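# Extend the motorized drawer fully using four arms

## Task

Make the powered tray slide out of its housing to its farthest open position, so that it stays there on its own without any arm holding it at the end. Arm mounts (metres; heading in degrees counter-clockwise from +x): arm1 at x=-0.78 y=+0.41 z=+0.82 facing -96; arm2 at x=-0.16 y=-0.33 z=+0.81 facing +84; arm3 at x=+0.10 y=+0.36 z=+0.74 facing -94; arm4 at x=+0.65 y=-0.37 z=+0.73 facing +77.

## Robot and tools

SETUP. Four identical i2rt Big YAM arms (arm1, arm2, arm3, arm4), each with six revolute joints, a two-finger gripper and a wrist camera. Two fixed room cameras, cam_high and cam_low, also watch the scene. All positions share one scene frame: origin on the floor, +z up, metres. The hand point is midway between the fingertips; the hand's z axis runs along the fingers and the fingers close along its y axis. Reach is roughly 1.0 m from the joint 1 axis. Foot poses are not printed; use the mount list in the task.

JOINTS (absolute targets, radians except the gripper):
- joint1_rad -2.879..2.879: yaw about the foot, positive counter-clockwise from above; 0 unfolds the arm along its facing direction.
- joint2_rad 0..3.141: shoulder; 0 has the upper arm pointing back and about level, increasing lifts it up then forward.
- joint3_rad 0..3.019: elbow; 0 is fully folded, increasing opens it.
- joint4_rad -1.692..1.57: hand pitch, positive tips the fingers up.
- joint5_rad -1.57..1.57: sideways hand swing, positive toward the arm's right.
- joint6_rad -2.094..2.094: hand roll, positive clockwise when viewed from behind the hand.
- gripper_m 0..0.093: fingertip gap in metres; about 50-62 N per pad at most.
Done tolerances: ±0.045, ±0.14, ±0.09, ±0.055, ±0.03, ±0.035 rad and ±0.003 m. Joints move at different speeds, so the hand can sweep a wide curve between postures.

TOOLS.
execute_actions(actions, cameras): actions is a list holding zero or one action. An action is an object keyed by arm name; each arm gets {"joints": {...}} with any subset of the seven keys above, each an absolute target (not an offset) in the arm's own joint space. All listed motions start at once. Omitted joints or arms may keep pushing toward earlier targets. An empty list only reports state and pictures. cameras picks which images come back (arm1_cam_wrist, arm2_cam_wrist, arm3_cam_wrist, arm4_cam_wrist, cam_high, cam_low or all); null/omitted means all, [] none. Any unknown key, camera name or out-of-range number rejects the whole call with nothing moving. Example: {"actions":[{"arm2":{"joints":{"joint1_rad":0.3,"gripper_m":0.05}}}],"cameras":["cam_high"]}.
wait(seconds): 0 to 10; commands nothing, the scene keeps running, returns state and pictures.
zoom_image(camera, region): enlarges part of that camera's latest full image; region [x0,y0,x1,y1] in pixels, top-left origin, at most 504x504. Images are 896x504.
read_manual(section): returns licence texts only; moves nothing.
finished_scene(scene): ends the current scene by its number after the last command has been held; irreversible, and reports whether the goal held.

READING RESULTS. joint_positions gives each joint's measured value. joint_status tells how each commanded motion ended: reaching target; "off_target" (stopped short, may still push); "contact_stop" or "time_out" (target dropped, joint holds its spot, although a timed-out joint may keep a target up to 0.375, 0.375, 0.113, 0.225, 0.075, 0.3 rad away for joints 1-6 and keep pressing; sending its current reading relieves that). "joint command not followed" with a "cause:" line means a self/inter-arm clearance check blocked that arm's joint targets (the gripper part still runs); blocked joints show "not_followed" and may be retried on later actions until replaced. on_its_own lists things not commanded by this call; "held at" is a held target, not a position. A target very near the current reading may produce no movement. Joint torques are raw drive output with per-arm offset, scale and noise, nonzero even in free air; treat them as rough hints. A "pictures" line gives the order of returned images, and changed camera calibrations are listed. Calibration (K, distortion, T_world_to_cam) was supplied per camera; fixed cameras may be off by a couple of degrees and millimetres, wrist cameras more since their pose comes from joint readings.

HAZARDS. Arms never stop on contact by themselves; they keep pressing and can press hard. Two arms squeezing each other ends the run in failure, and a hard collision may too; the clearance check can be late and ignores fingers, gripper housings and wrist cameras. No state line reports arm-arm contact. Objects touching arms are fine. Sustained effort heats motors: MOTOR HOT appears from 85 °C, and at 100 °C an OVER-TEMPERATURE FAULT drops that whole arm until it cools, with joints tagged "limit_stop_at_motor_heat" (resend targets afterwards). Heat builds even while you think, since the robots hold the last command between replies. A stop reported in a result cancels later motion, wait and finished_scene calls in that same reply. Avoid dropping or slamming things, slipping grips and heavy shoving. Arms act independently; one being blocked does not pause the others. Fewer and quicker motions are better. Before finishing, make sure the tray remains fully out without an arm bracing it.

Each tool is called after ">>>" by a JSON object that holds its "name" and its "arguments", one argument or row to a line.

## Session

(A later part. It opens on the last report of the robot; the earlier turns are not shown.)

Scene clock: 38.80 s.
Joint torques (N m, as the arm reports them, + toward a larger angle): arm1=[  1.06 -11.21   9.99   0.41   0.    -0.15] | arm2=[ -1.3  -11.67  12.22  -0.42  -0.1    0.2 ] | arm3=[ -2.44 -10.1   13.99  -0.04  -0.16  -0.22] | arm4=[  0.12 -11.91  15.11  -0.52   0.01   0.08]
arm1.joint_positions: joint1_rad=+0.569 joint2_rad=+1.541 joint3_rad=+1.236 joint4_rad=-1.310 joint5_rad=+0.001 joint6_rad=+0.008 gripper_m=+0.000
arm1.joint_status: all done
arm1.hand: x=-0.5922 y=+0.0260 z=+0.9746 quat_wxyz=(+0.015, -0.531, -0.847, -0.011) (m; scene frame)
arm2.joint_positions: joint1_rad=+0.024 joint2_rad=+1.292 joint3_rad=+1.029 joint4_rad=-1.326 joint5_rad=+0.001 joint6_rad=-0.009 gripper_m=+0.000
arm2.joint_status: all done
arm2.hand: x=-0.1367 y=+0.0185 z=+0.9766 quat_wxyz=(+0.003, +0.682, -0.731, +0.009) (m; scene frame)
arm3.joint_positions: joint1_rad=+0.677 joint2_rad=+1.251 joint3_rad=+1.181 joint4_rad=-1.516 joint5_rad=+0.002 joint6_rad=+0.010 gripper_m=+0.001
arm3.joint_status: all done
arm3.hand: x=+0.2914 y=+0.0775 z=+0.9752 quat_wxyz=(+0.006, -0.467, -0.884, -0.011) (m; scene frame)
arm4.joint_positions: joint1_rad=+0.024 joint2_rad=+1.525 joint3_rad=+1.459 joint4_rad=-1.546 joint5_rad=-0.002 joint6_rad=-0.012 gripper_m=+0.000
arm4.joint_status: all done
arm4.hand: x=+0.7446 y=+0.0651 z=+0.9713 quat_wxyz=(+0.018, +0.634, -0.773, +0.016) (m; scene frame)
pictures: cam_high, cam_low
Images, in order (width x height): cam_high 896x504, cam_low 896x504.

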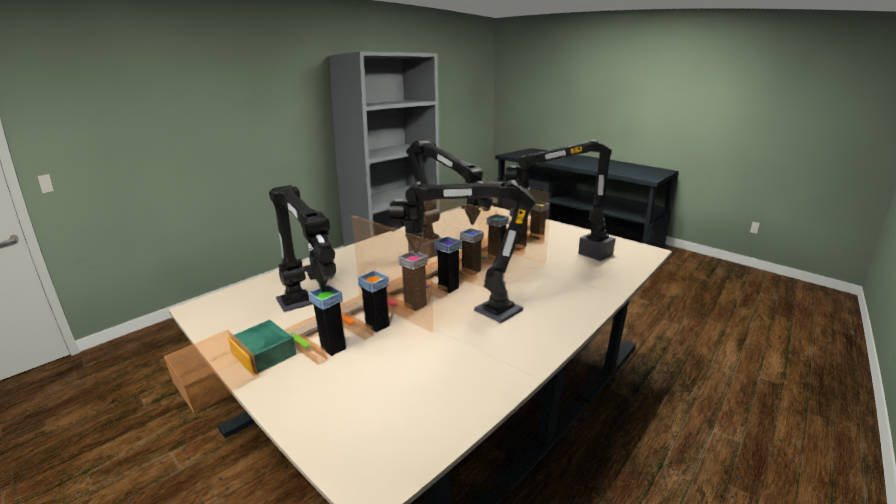

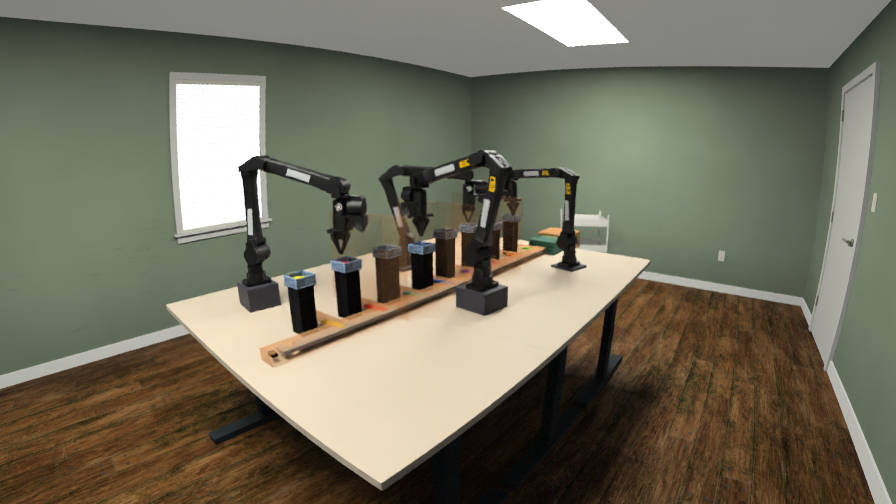

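>>> {"name": "execute_actions", "arguments": {
  "actions": []
}}

Scene clock: 39.50 s.
Joint torques (N m, as the arm reports them, + toward a larger angle): arm1=[  0.71 -10.56  10.     0.43   0.02  -0.16] | arm2=[ -1.01 -11.51  12.03  -0.48  -0.07   0.22] | arm3=[ -2.47 -10.12  13.91   0.    -0.16  -0.22] | arm4=[  0.16 -11.73  15.15  -0.52   0.01   0.08]
arm1.joint_positions: joint1_rad=+0.569 joint2_rad=+1.541 joint3_rad=+1.236 joint4_rad=-1.310 joint5_rad=+0.001 joint6_rad=+0.008 gripper_m=+0.000
arm1.joint_status: all done
arm1.hand: x=-0.5922 y=+0.0260 z=+0.9746 quat_wxyz=(+0.015, -0.531, -0.847, -0.011) (m; scene frame)
arm2.joint_positions: joint1_rad=+0.024 joint2_rad=+1.292 joint3_rad=+1.029 joint4_rad=-1.326 joint5_rad=+0.001 joint6_rad=-0.009 gripper_m=+0.000
arm2.joint_status: all done
arm2.hand: x=-0.1367 y=+0.0185 z=+0.9766 quat_wxyz=(+0.003, +0.682, -0.731, +0.009) (m; scene frame)
arm3.joint_positions: joint1_rad=+0.677 joint2_rad=+1.251 joint3_rad=+1.181 joint4_rad=-1.516 joint5_rad=+0.002 joint6_rad=+0.010 gripper_m=+0.001
arm3.joint_status: all done
arm3.hand: x=+0.2914 y=+0.0775 z=+0.9752 quat_wxyz=(+0.006, -0.467, -0.884, -0.011) (m; scene frame)
arm4.joint_positions: joint1_rad=+0.024 joint2_rad=+1.525 joint3_rad=+1.459 joint4_rad=-1.546 joint5_rad=-0.002 joint6_rad=-0.012 gripper_m=+0.000
arm4.joint_status: all done
arm4.hand: x=+0.7446 y=+0.0651 z=+0.9713 quat_wxyz=(+0.018, +0.634, -0.773, +0.016) (m; scene frame)
pictures: arm1_cam_wrist, arm2_cam_wrist, arm3_cam_wrist, arm4_cam_wrist, cam_high, cam_low
camera_calibration (this result's frames):
arm1_cam_wrist: T_world_to_cam=[[-0.900033, -0.435611, -0.0135448, -0.509639], [-0.349059, 0.7019, 0.620882, -0.825958], [-0.260956, 0.563542, -0.783787, 0.715586], [0, 0, 0, 1]] pos_world=[-0.560264, -0.0455274, 1.06679]
arm2_cam_wrist: T_world_to_cam=[[0.997789, -0.062542, 0.0224797, 0.113622], [-0.0633858, -0.793878, 0.604765, -0.5803], [-0.019977, -0.604853, -0.796087, 0.913558], [0, 0, 0, 1]] pos_world=[-0.131904, 0.0989869, 1.07566]
arm3_cam_wrist: T_world_to_cam=[[-0.827464, -0.56124, -0.0176762, 0.298581], [-0.454857, 0.651494, 0.607174, -0.50897], [-0.329255, 0.510455, -0.794372, 0.958846], [0, 0, 0, 1]] pos_world=[0.331261, 0.00971965, 1.07599]
arm4_cam_wrist: T_world_to_cam=[[0.981054, -0.193305, 0.0128844, -0.732331], [-0.158039, -0.760056, 0.630348, -0.439301], [-0.112057, -0.620442, -0.776206, 1.00229], [0, 0, 0, 1]] pos_world=[0.761343, 0.146407, 1.06433]
Images, in order (width x height): arm1_cam_wrist 896x504, arm2_cam_wrist 896x504, arm3_cam_wrist 896x504, arm4_cam_wrist 896x504, cam_high 896x504, cam_low 896x504.

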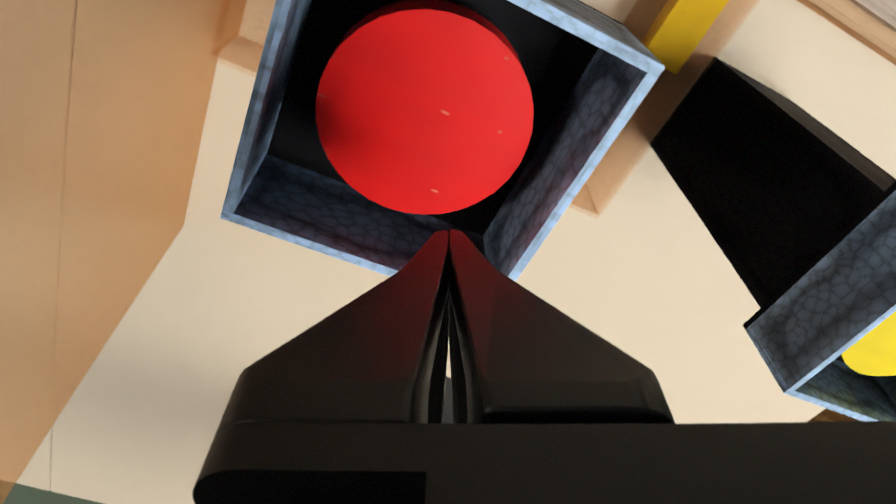

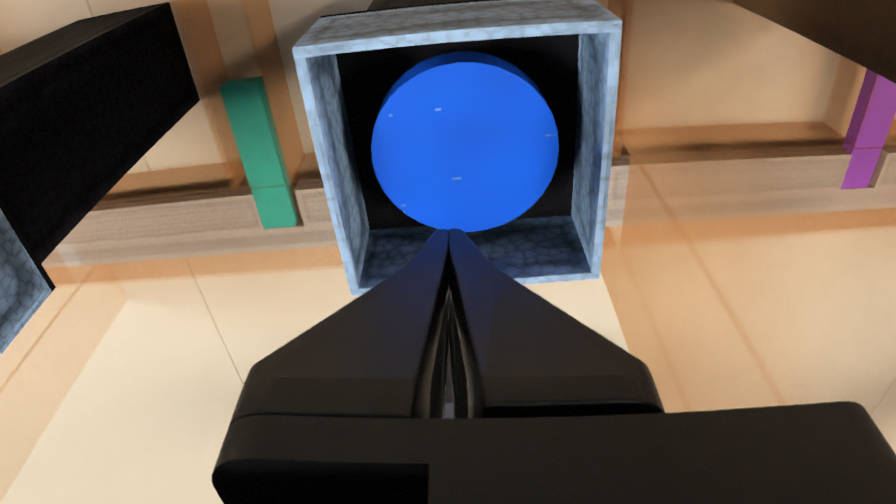

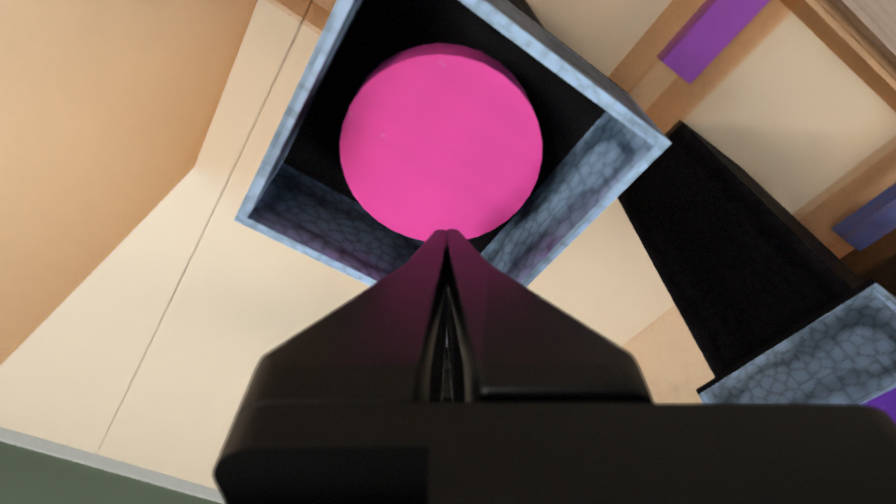

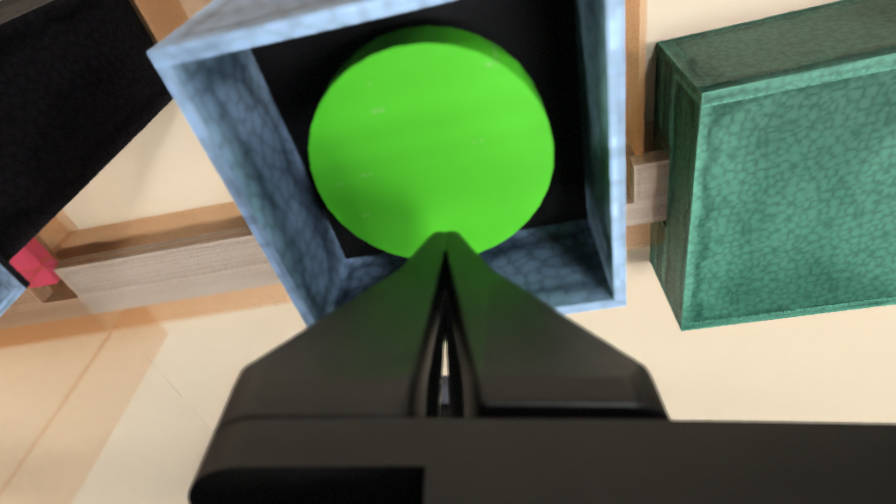

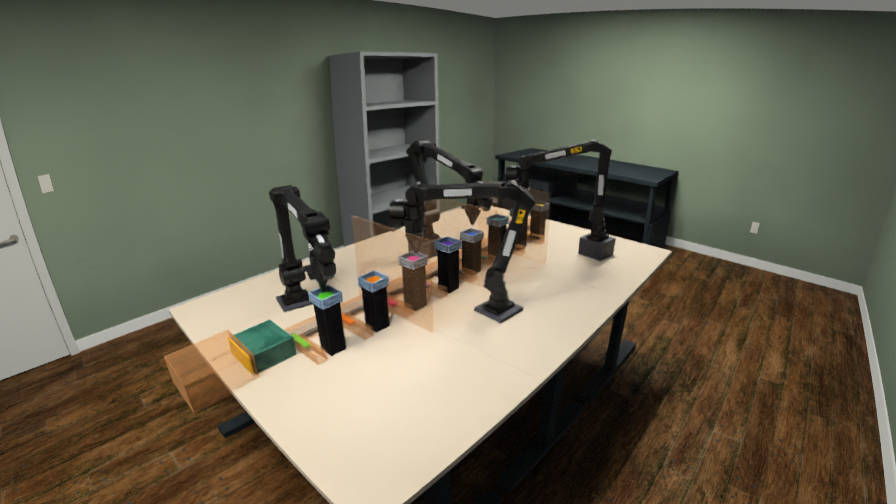

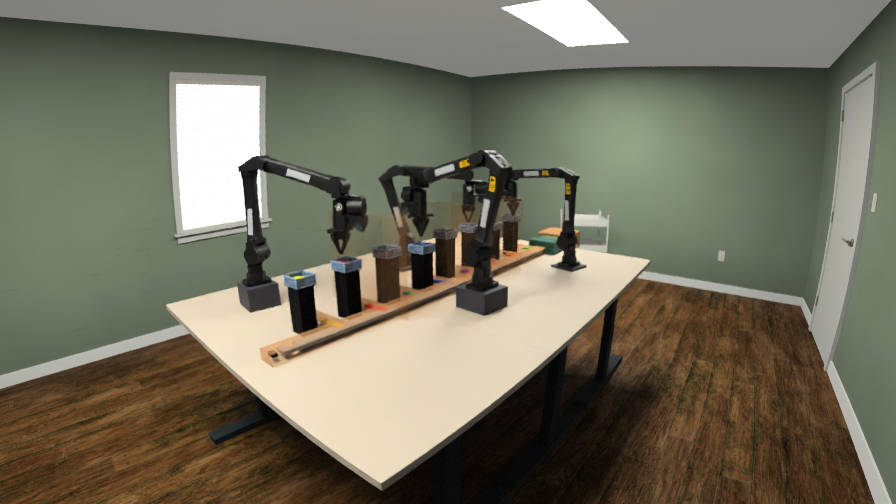

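>>> {"name": "zoom_image", "arguments": {
  "camera": "cam_low",
  "region": [230, 180, 600, 380]
}}

Region (230, 180, 600, 380) of cam_low's 896x504 image, scaled by 1.362, with more detail than that image has; it fills the top 272 rows of this view, and the rest is white.

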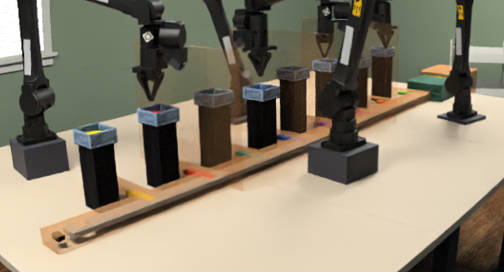

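>>> {"name": "execute_actions", "arguments": {
  "actions": [
    {"arm1": {"joints": {"joint1_rad": 0.044, "joint2_rad": 1.442, "joint3_rad": 1.194, "joint4_rad": -1.322, "joint5_rad": 0.0, "joint6_rad": 0.0, "gripper_m": 0.0}}, "arm2": {"joints": {"joint1_rad": 0.616, "joint2_rad": 1.401, "joint3_rad": 1.178, "joint4_rad": -1.348, "joint5_rad": 0.0, "joint6_rad": 0.0, "gripper_m": 0.0}}, "arm3": {"joints": {"joint1_rad": 0.021, "joint2_rad": 1.163, "joint3_rad": 1.152, "joint4_rad": -1.560, "joint5_rad": 0.0, "joint6_rad": 0.0, "gripper_m": 0.0}}, "arm4": {"joints": {"joint1_rad": 0.504, "joint2_rad": 1.551, "joint3_rad": 1.552, "joint4_rad": -1.572, "joint5_rad": 0.0, "joint6_rad": 0.0, "gripper_m": 0.0}}}
  ]
}}

Scene clock: 43.93 s.
Joint torques (N m, as the arm reports them, + toward a larger angle): arm1=[ 1.18 -9.22  7.2   0.61  0.02 -0.14] | arm2=[ -0.46 -11.46  12.31  -0.22  -0.06   0.18] | arm3=[-1.76 -8.9  10.49  0.03 -0.1  -0.21] | arm4=[  0.06 -12.31  15.23  -0.56  -0.04   0.07]
arm1.joint_positions: joint1_rad=+0.038 joint2_rad=+1.443 joint3_rad=+1.197 joint4_rad=-1.315 joint5_rad=+0.001 joint6_rad=+0.008 gripper_m=+0.000
arm1.joint_status: all done
arm1.hand: x=-0.8137 y=+0.0012 z=+0.9983 quat_wxyz=(-0.007, -0.735, -0.678, +0.003) (m; scene frame)
arm2.joint_positions: joint1_rad=+0.613 joint2_rad=+1.383 joint3_rad=+1.147 joint4_rad=-1.339 joint5_rad=+0.001 joint6_rad=-0.007 gripper_m=+0.000
arm2.joint_status: all done
arm2.hand: x=-0.3536 y=+0.0114 z=+0.9863 quat_wxyz=(-0.002, +0.864, -0.503, +0.006) (m; scene frame)
arm3.joint_positions: joint1_rad=+0.027 joint2_rad=+1.160 joint3_rad=+1.153 joint4_rad=-1.549 joint5_rad=+0.001 joint6_rad=+0.010 gripper_m=+0.001
arm3.joint_status: all done
arm3.hand: x=+0.0813 y=+0.0420 z=+0.9901 quat_wxyz=(-0.004, -0.725, -0.689, -0.003) (m; scene frame)
arm4.joint_positions: joint1_rad=+0.511 joint2_rad=+1.541 joint3_rad=+1.484 joint4_rad=-1.560 joint5_rad=+0.000 joint6_rad=-0.011 gripper_m=+0.000
arm4.joint_status: all done
arm4.hand: x=+0.5300 y=+0.0630 z=+0.9734 quat_wxyz=(+0.017, +0.801, -0.598, +0.022) (m; scene frame)
pictures: arm1_cam_wrist, arm2_cam_wrist, arm3_cam_wrist, arm4_cam_wrist, cam_high, cam_low
camera_calibration (this result's frames):
arm1_cam_wrist: T_world_to_cam=[[-0.996706, 0.0793073, -0.0169311, -0.795323], [0.0547681, 0.812277, 0.580695, -0.531934], [0.0598061, 0.577855, -0.813945, 0.981419], [0, 0, 0, 1]] pos_world=[-0.822265, -0.0719651, 1.09425]
arm2_cam_wrist: T_world_to_cam=[[0.86521, 0.500894, 0.0227296, 0.275859], [0.389802, -0.700446, 0.597855, -0.439622], [0.315383, -0.50841, -0.801282, 1.03529], [0, 0, 0, 1]] pos_world=[-0.393822, 0.0802424, 1.08612]
arm3_cam_wrist: T_world_to_cam=[[-0.99852, 0.05287, -0.0127276, 0.0882978], [0.0352103, 0.80693, 0.589597, -0.619467], [0.0414423, 0.588277, -0.807597, 0.899312], [0, 0, 0, 1]] pos_world=[0.0727092, -0.0338463, 1.09264]
arm4_cam_wrist: T_world_to_cam=[[0.957961, 0.286715, 0.0102215, -0.537721], [0.215208, -0.741693, 0.635277, -0.679918], [0.189725, -0.606371, -0.772217, 0.813921], [0, 0, 0, 1]] pos_world=[0.507019, 0.14342, 1.06596]
Images, in order (width x height): arm1_cam_wrist 896x504, arm2_cam_wrist 896x504, arm3_cam_wrist 896x504, arm4_cam_wrist 896x504, cam_high 896x504, cam_low 896x504.

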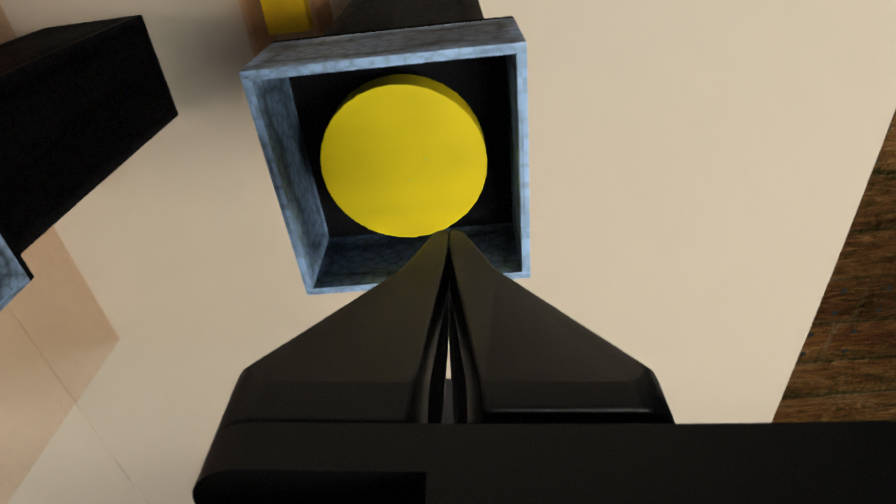

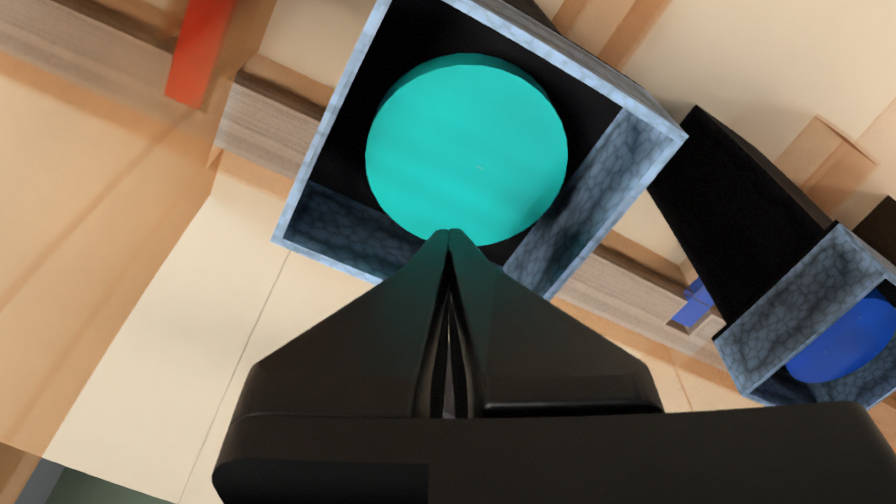

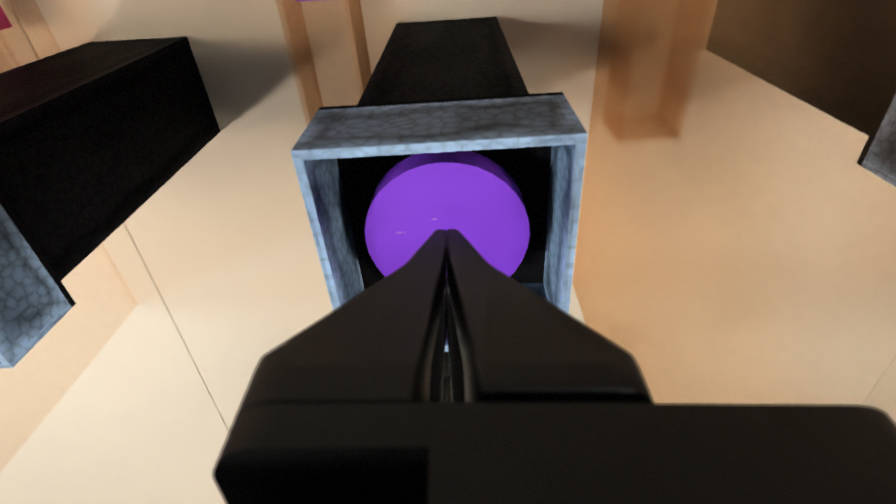

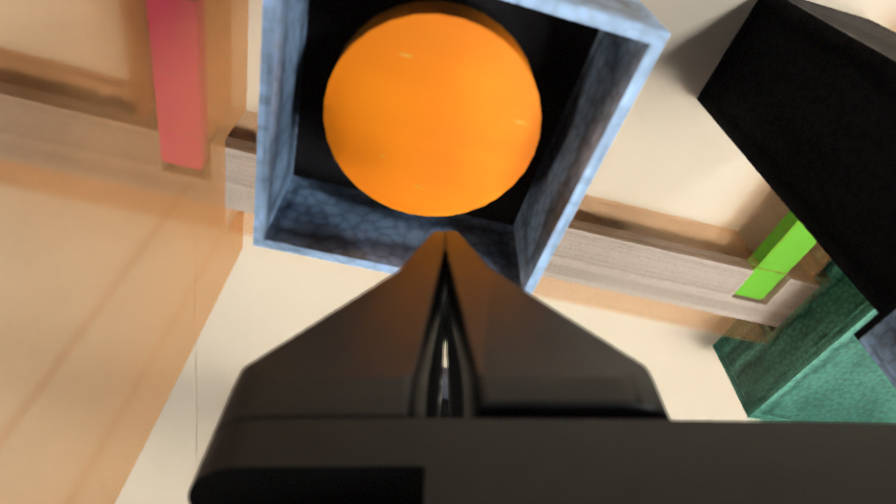

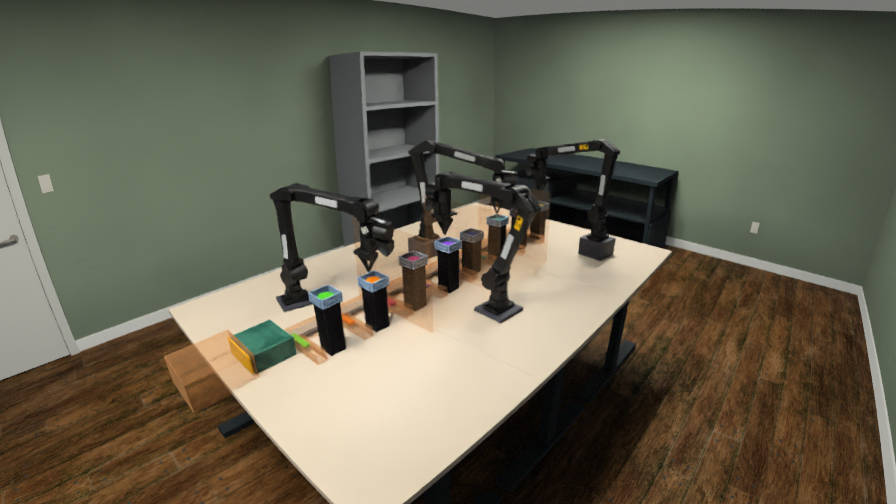

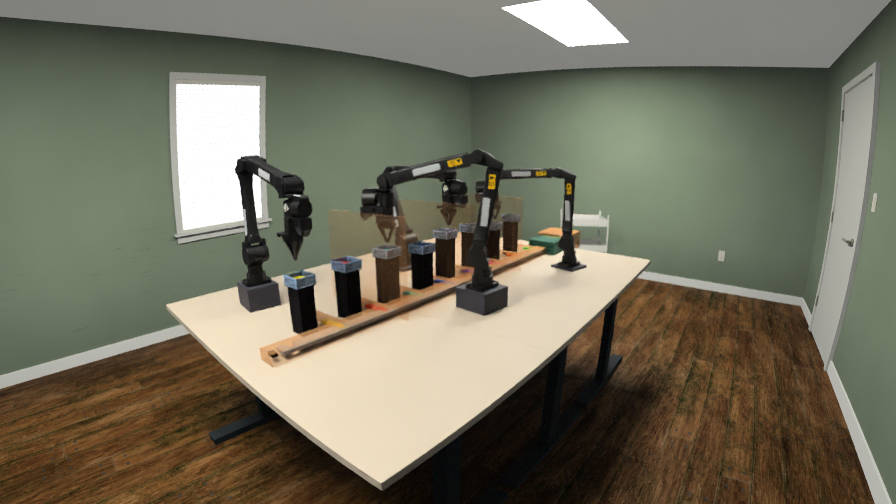

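>>> {"name": "zoom_image", "arguments": {
  "camera": "arm3_cam_wrist",
  "region": [250, 60, 650, 360]
}}

Region (250, 60, 650, 360) of arm3_cam_wrist's 896x504 image, scaled by 1.260, with more detail than that image has; it fills the top 378 rows of this view, and the rest is white.

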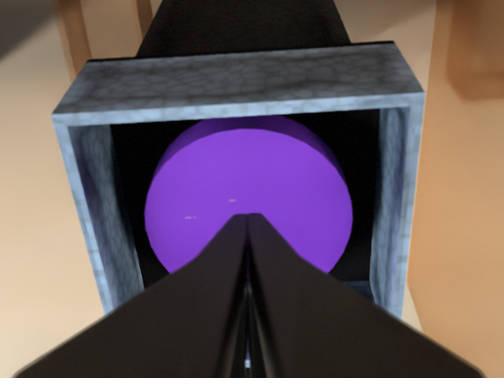

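>>> {"name": "execute_actions", "arguments": {
  "actions": [
    {"arm1": {"joints": {"joint1_rad": 0.058, "joint2_rad": 1.517, "joint3_rad": 1.022, "joint4_rad": -1.076}}}
  ],
  "cameras": ["arm1_cam_wrist", "cam_low", "cam_high"]
}}

Scene clock: 47.40 s.
Joint torques (N m, as the arm reports them, + toward a larger angle): arm1=[ 0.79 -7.57  5.79  1.88  0.01 -0.15] | arm2=[ -0.3  -11.51  12.32  -0.16  -0.09   0.18] | arm3=[-1.97 -9.56 10.51  0.01 -0.11 -0.2 ] | arm4=[  0.12 -12.49  15.22  -0.56  -0.04   0.07]
arm1.joint_positions: joint1_rad=+0.054 joint2_rad=+1.493 joint3_rad=+1.039 joint4_rad=-1.099 joint5_rad=+0.001 joint6_rad=+0.008 gripper_m=+0.000
arm1.joint_status: all done
arm1.hand: x=-0.8063 y=+0.0064 z=+0.9221 quat_wxyz=(-0.009, -0.729, -0.684, +0.005) (m; scene frame)
arm2.joint_positions: joint1_rad=+0.613 joint2_rad=+1.383 joint3_rad=+1.147 joint4_rad=-1.339 joint5_rad=+0.001 joint6_rad=-0.007 gripper_m=+0.000
arm2.joint_status: not commanded
arm2.hand: x=-0.3536 y=+0.0114 z=+0.9863 quat_wxyz=(-0.002, +0.864, -0.503, +0.006) (m; scene frame)
arm3.joint_positions: joint1_rad=+0.027 joint2_rad=+1.160 joint3_rad=+1.153 joint4_rad=-1.549 joint5_rad=+0.001 joint6_rad=+0.010 gripper_m=+0.001
arm3.joint_status: not commanded
arm3.hand: x=+0.0813 y=+0.0420 z=+0.9901 quat_wxyz=(-0.004, -0.725, -0.689, -0.003) (m; scene frame)
arm4.joint_positions: joint1_rad=+0.511 joint2_rad=+1.541 joint3_rad=+1.484 joint4_rad=-1.560 joint5_rad=+0.000 joint6_rad=-0.011 gripper_m=+0.000
arm4.joint_status: not commanded
arm4.hand: x=+0.5300 y=+0.0630 z=+0.9734 quat_wxyz=(+0.017, +0.801, -0.598, +0.022) (m; scene frame)
pictures: arm1_cam_wrist, cam_high, cam_low
camera_calibration (this result's frames):
arm1_cam_wrist: T_world_to_cam=[[-0.99786, 0.06326, -0.0165497, -0.790828], [0.0422997, 0.817498, 0.574376, -0.496649], [0.0498644, 0.572447, -0.818424, 0.912123], [0, 0, 0, 1]] pos_world=[-0.81361, -0.0661043, 1.01868]
Images, in order (width x height): arm1_cam_wrist 896x504, cam_high 896x504, cam_low 896x504.

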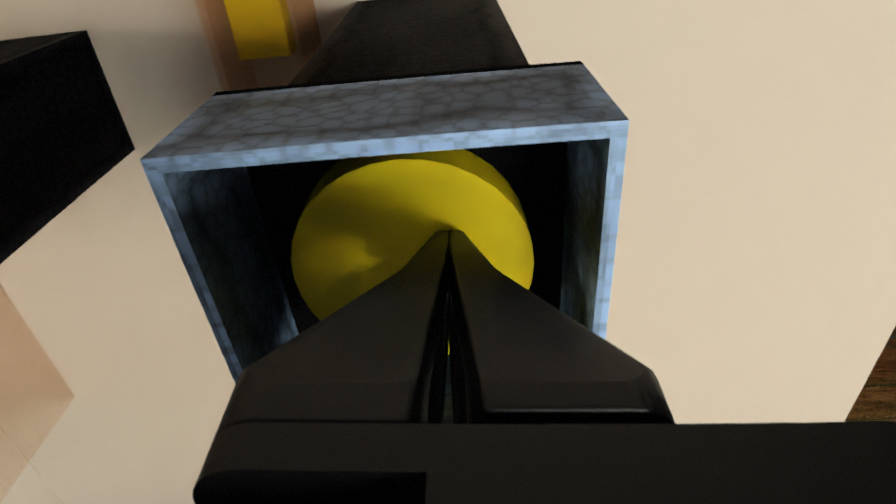

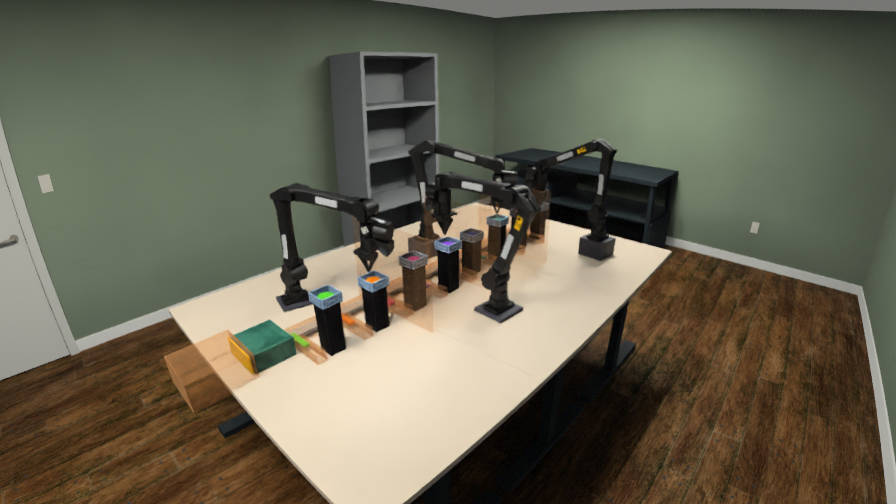

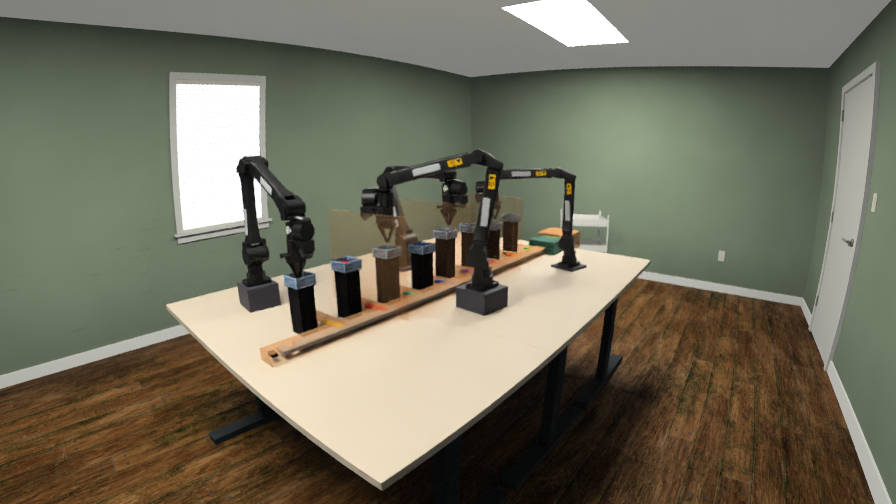

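>>> {"name": "zoom_image", "arguments": {
  "camera": "cam_low",
  "region": [250, 260, 500, 380]
}}

Region (250, 260, 500, 380) of cam_low's 896x504 image, scaled by 2.016, with more detail than that image has; it fills the top 242 rows of this view, and the rest is white.

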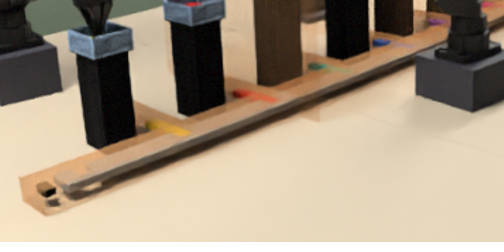

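>>> {"name": "execute_actions", "arguments": {
  "actions": [
    {"arm1": {"joints": {"joint1_rad": 0.058, "joint2_rad": 1.545, "joint3_rad": 0.994, "joint4_rad": -1.02}}}
  ],
  "cameras": ["arm1_cam_wrist", "cam_low"]
}}

Scene clock: 48.47 s.
Joint torques (N m, as the arm reports them, + toward a larger angle): arm1=[ 0.99 -5.83  4.77  2.46  0.03 -0.13] | arm2=[ -0.13 -11.49  12.26  -0.19  -0.08   0.18] | arm3=[-1.95 -9.5  10.53  0.   -0.11 -0.2 ] | arm4=[  0.1  -12.45  15.23  -0.57  -0.04   0.06]
arm1.joint_positions: joint1_rad=+0.054 joint2_rad=+1.493 joint3_rad=+1.028 joint4_rad=-1.054 joint5_rad=+0.001 joint6_rad=+0.008 gripper_m=+0.000
arm1.joint_status: all done
arm1.hand: x=-0.8066 y=-0.0001 z=+0.9191 quat_wxyz=(-0.021, -0.729, -0.684, +0.018) (m; scene frame)
arm2.joint_positions: joint1_rad=+0.613 joint2_rad=+1.383 joint3_rad=+1.147 joint4_rad=-1.339 joint5_rad=+0.001 joint6_rad=-0.007 gripper_m=+0.000
arm2.joint_status: not commanded
arm2.hand: x=-0.3536 y=+0.0114 z=+0.9863 quat_wxyz=(-0.002, +0.864, -0.503, +0.006) (m; scene frame)
arm3.joint_positions: joint1_rad=+0.027 joint2_rad=+1.160 joint3_rad=+1.153 joint4_rad=-1.549 joint5_rad=+0.001 joint6_rad=+0.010 gripper_m=+0.001
arm3.joint_status: not commanded
arm3.hand: x=+0.0813 y=+0.0420 z=+0.9901 quat_wxyz=(-0.004, -0.725, -0.689, -0.003) (m; scene frame)
arm4.joint_positions: joint1_rad=+0.511 joint2_rad=+1.541 joint3_rad=+1.484 joint4_rad=-1.560 joint5_rad=+0.000 joint6_rad=-0.011 gripper_m=+0.000
arm4.joint_status: not commanded
arm4.hand: x=+0.5300 y=+0.0630 z=+0.9734 quat_wxyz=(+0.017, +0.801, -0.598, +0.022) (m; scene frame)
pictures: arm1_cam_wrist, cam_low
camera_calibration (this result's frames):
arm1_cam_wrist: T_world_to_cam=[[-0.997877, 0.0629255, -0.0167797, -0.790615], [0.0435994, 0.836898, 0.54562, -0.462037], [0.0483764, 0.54373, -0.837865, 0.930056], [0, 0, 0, 1]] pos_world=[-0.813785, -0.069272, 1.01809]
Images, in order (width x height): arm1_cam_wrist 896x504, cam_low 896x504.

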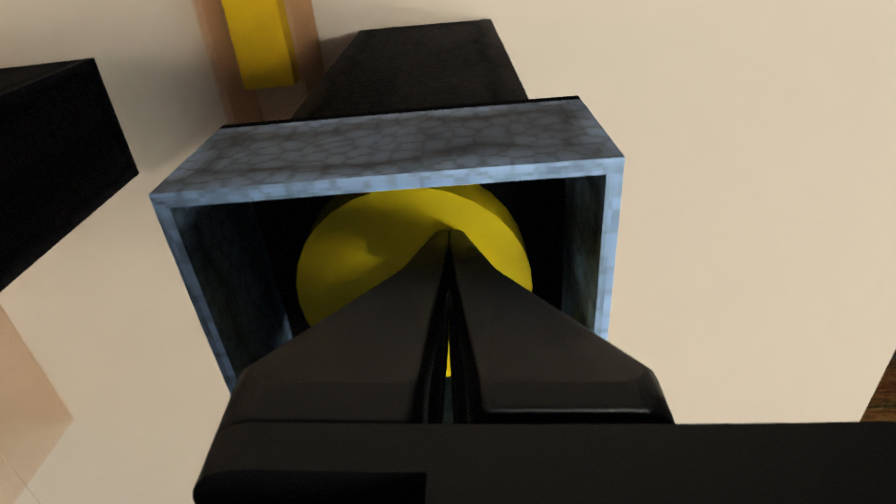

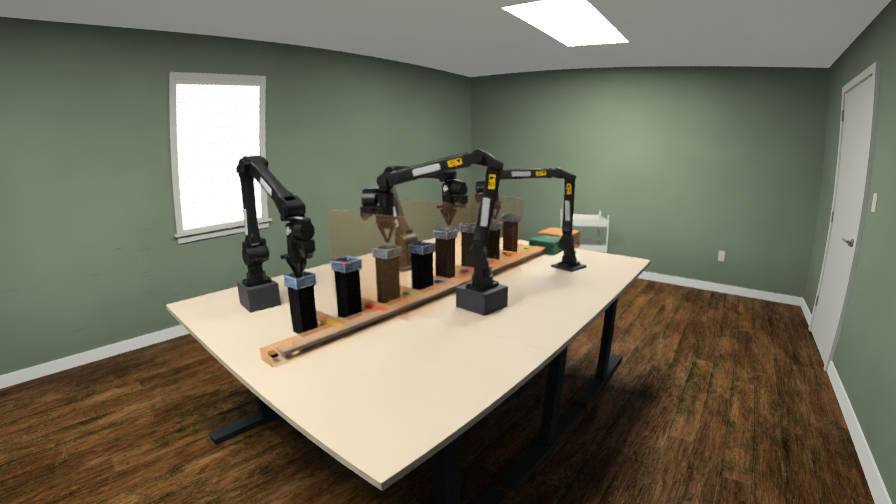

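>>> {"name": "zoom_image", "arguments": {
  "camera": "cam_low",
  "region": [250, 260, 500, 380]
}}

Region (250, 260, 500, 380) of cam_low's 896x504 image, scaled by 2.016, with more detail than that image has; it fills the top 242 rows of this view, and the rest is white.

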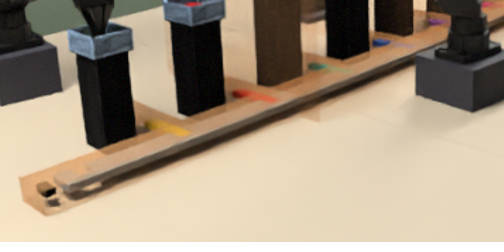

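>>> {"name": "execute_actions", "arguments": {
  "actions": [
    {"arm2": {"joints": {"joint1_rad": 0.605, "joint2_rad": 1.484, "joint3_rad": 0.985, "joint4_rad": -1.072}}, "arm3": {"joints": {"joint1_rad": 0.004, "joint2_rad": 1.119, "joint3_rad": 0.881, "joint4_rad": -1.333}}, "arm4": {"joints": {"joint1_rad": 0.504, "joint2_rad": 1.587, "joint3_rad": 1.357, "joint4_rad": -1.341}}}
  ]
}}

Scene clock: 49.80 s.
Joint torques (N m, as the arm reports them, + toward a larger angle): arm1=[ 0.76 -5.71  4.76  2.52  0.02 -0.15] | arm2=[-0.91 -6.05  5.2   2.54 -0.07  0.16] | arm3=[-2.51 -4.25  5.11  1.07 -0.11 -0.21] | arm4=[  0.07 -11.03   6.5    1.19  -0.04   0.07]
arm1.joint_positions: joint1_rad=+0.054 joint2_rad=+1.493 joint3_rad=+1.028 joint4_rad=-1.054 joint5_rad=+0.001 joint6_rad=+0.008 gripper_m=+0.000
arm1.joint_status: not commanded
arm1.hand: x=-0.8066 y=-0.0001 z=+0.9191 quat_wxyz=(-0.021, -0.729, -0.684, +0.018) (m; scene frame)
arm2.joint_positions: joint1_rad=+0.613 joint2_rad=+1.403 joint3_rad=+1.038 joint4_rad=-1.115 joint5_rad=+0.001 joint6_rad=-0.007 gripper_m=+0.000
arm2.joint_status: all done
arm2.hand: x=-0.3612 y=+0.0258 z=+0.9404 quat_wxyz=(-0.027, +0.864, -0.502, -0.035) (m; scene frame)
arm3.joint_positions: joint1_rad=+0.016 joint2_rad=+1.067 joint3_rad=+0.950 joint4_rad=-1.339 joint5_rad=+0.001 joint6_rad=+0.010 gripper_m=+0.001
arm3.joint_status: all done
arm3.hand: x=+0.0788 y=+0.0555 z=+0.9399 quat_wxyz=(-0.038, -0.728, -0.684, +0.033) (m; scene frame)
arm4.joint_positions: joint1_rad=+0.511 joint2_rad=+1.559 joint3_rad=+1.391 joint4_rad=-1.374 joint5_rad=+0.000 joint6_rad=-0.011 gripper_m=+0.000
arm4.joint_status: all done
arm4.hand: x=+0.5246 y=+0.0823 z=+0.9299 quat_wxyz=(-0.006, +0.801, -0.599, -0.008) (m; scene frame)
pictures: arm1_cam_wrist, arm2_cam_wrist, arm3_cam_wrist, arm4_cam_wrist, cam_high, cam_low
camera_calibration (this result's frames):
arm1_cam_wrist: T_world_to_cam=[[-0.997877, 0.0629255, -0.0167797, -0.790615], [0.0435994, 0.836898, 0.54562, -0.462037], [0.0483764, 0.54373, -0.837865, 0.930056], [0, 0, 0, 1]] pos_world=[-0.813785, -0.069272, 1.01809]
arm2_cam_wrist: T_world_to_cam=[[0.866054, 0.499372, 0.0240374, 0.275359], [0.416074, -0.746581, 0.519132, -0.314396], [0.277186, -0.439595, -0.854356, 1.04255], [0, 0, 0, 1]] pos_world=[-0.396644, 0.086072, 1.04731]
arm3_cam_wrist: T_world_to_cam=[[-0.997857, 0.0639796, -0.0136825, 0.0847437], [0.0482528, 0.860892, 0.506495, -0.526568], [0.0441845, 0.50475, -0.862134, 0.906665], [0, 0, 0, 1]] pos_world=[0.06991, -0.00974248, 1.04953]
arm4_cam_wrist: T_world_to_cam=[[0.958165, 0.285995, 0.0112648, -0.538613], [0.227682, -0.785467, 0.575502, -0.584184], [0.173439, -0.548861, -0.817723, 0.839131], [0, 0, 0, 1]] pos_world=[0.50355, 0.155749, 1.02844]
Images, in order (width x height): arm1_cam_wrist 896x504, arm2_cam_wrist 896x504, arm3_cam_wrist 896x504, arm4_cam_wrist 896x504, cam_high 896x504, cam_low 896x504.

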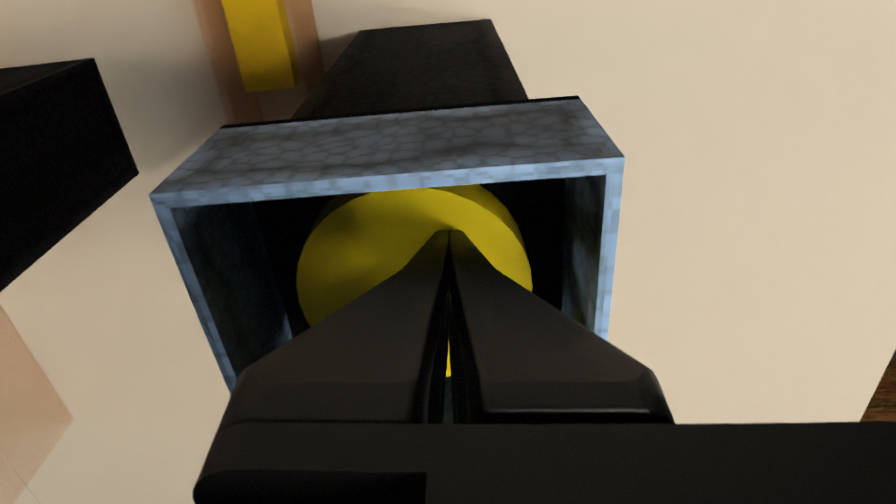

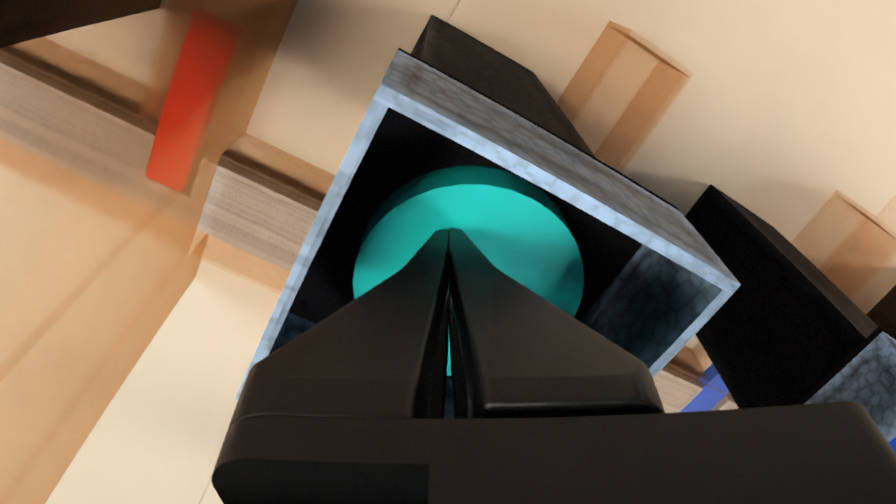

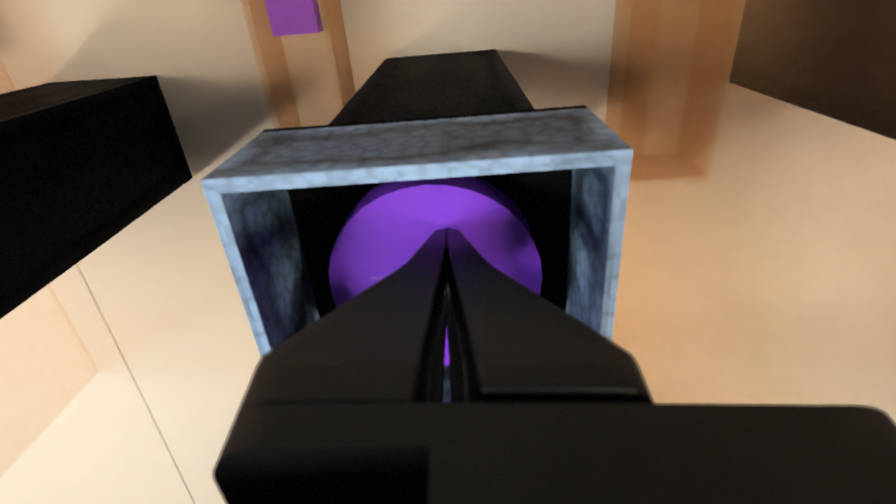

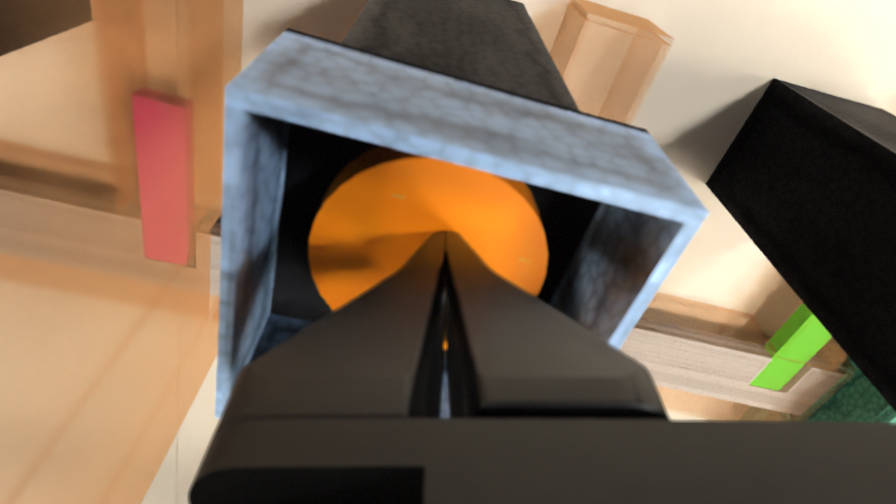

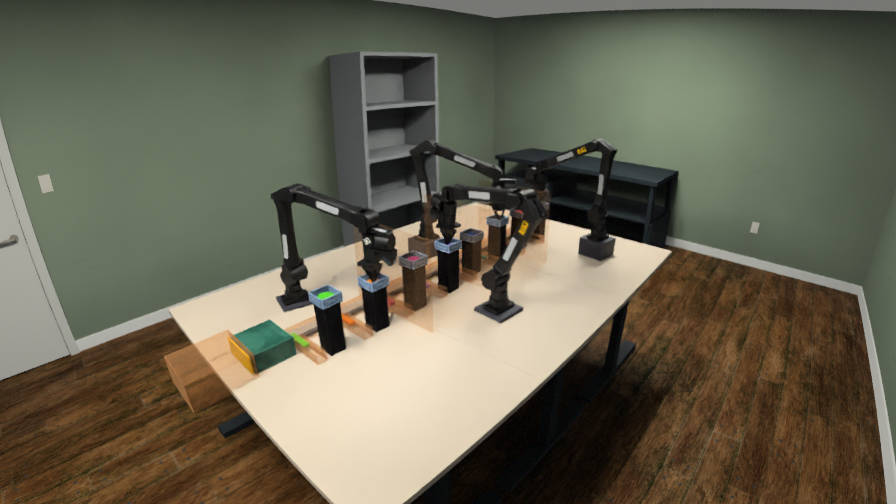

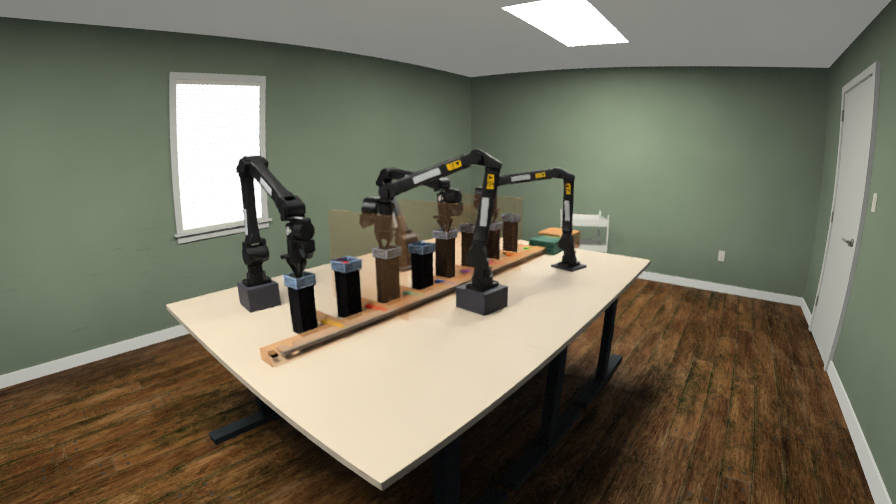

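>>> {"name": "zoom_image", "arguments": {
  "camera": "cam_high",
  "region": [160, 200, 560, 420]
}}

>>> {"name": "zoom_image", "arguments": {
  "camera": "cam_low",
  "region": [250, 210, 600, 380]
}}

Region (160, 200, 560, 420) of cam_high's 896x504 image, scaled by 1.260, with more detail than that image has; it fills the top 277 rows of this view, and the rest is white.

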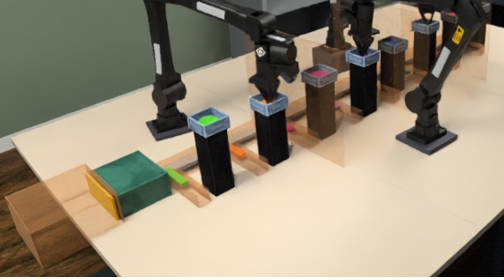

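Region (250, 210, 600, 380) of cam_low's 896x504 image, scaled by 1.440, with more detail than that image has; it fills the top 245 rows of this view, and the rest is white.

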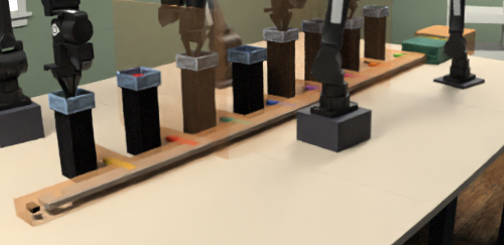

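>>> {"name": "zoom_image", "arguments": {
  "camera": "cam_low",
  "region": [250, 260, 500, 380]
}}

Region (250, 260, 500, 380) of cam_low's 896x504 image, scaled by 2.016, with more detail than that image has; it fills the top 242 rows of this view, and the rest is white.

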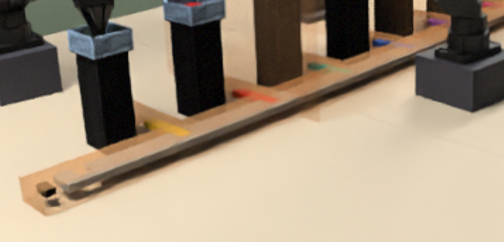

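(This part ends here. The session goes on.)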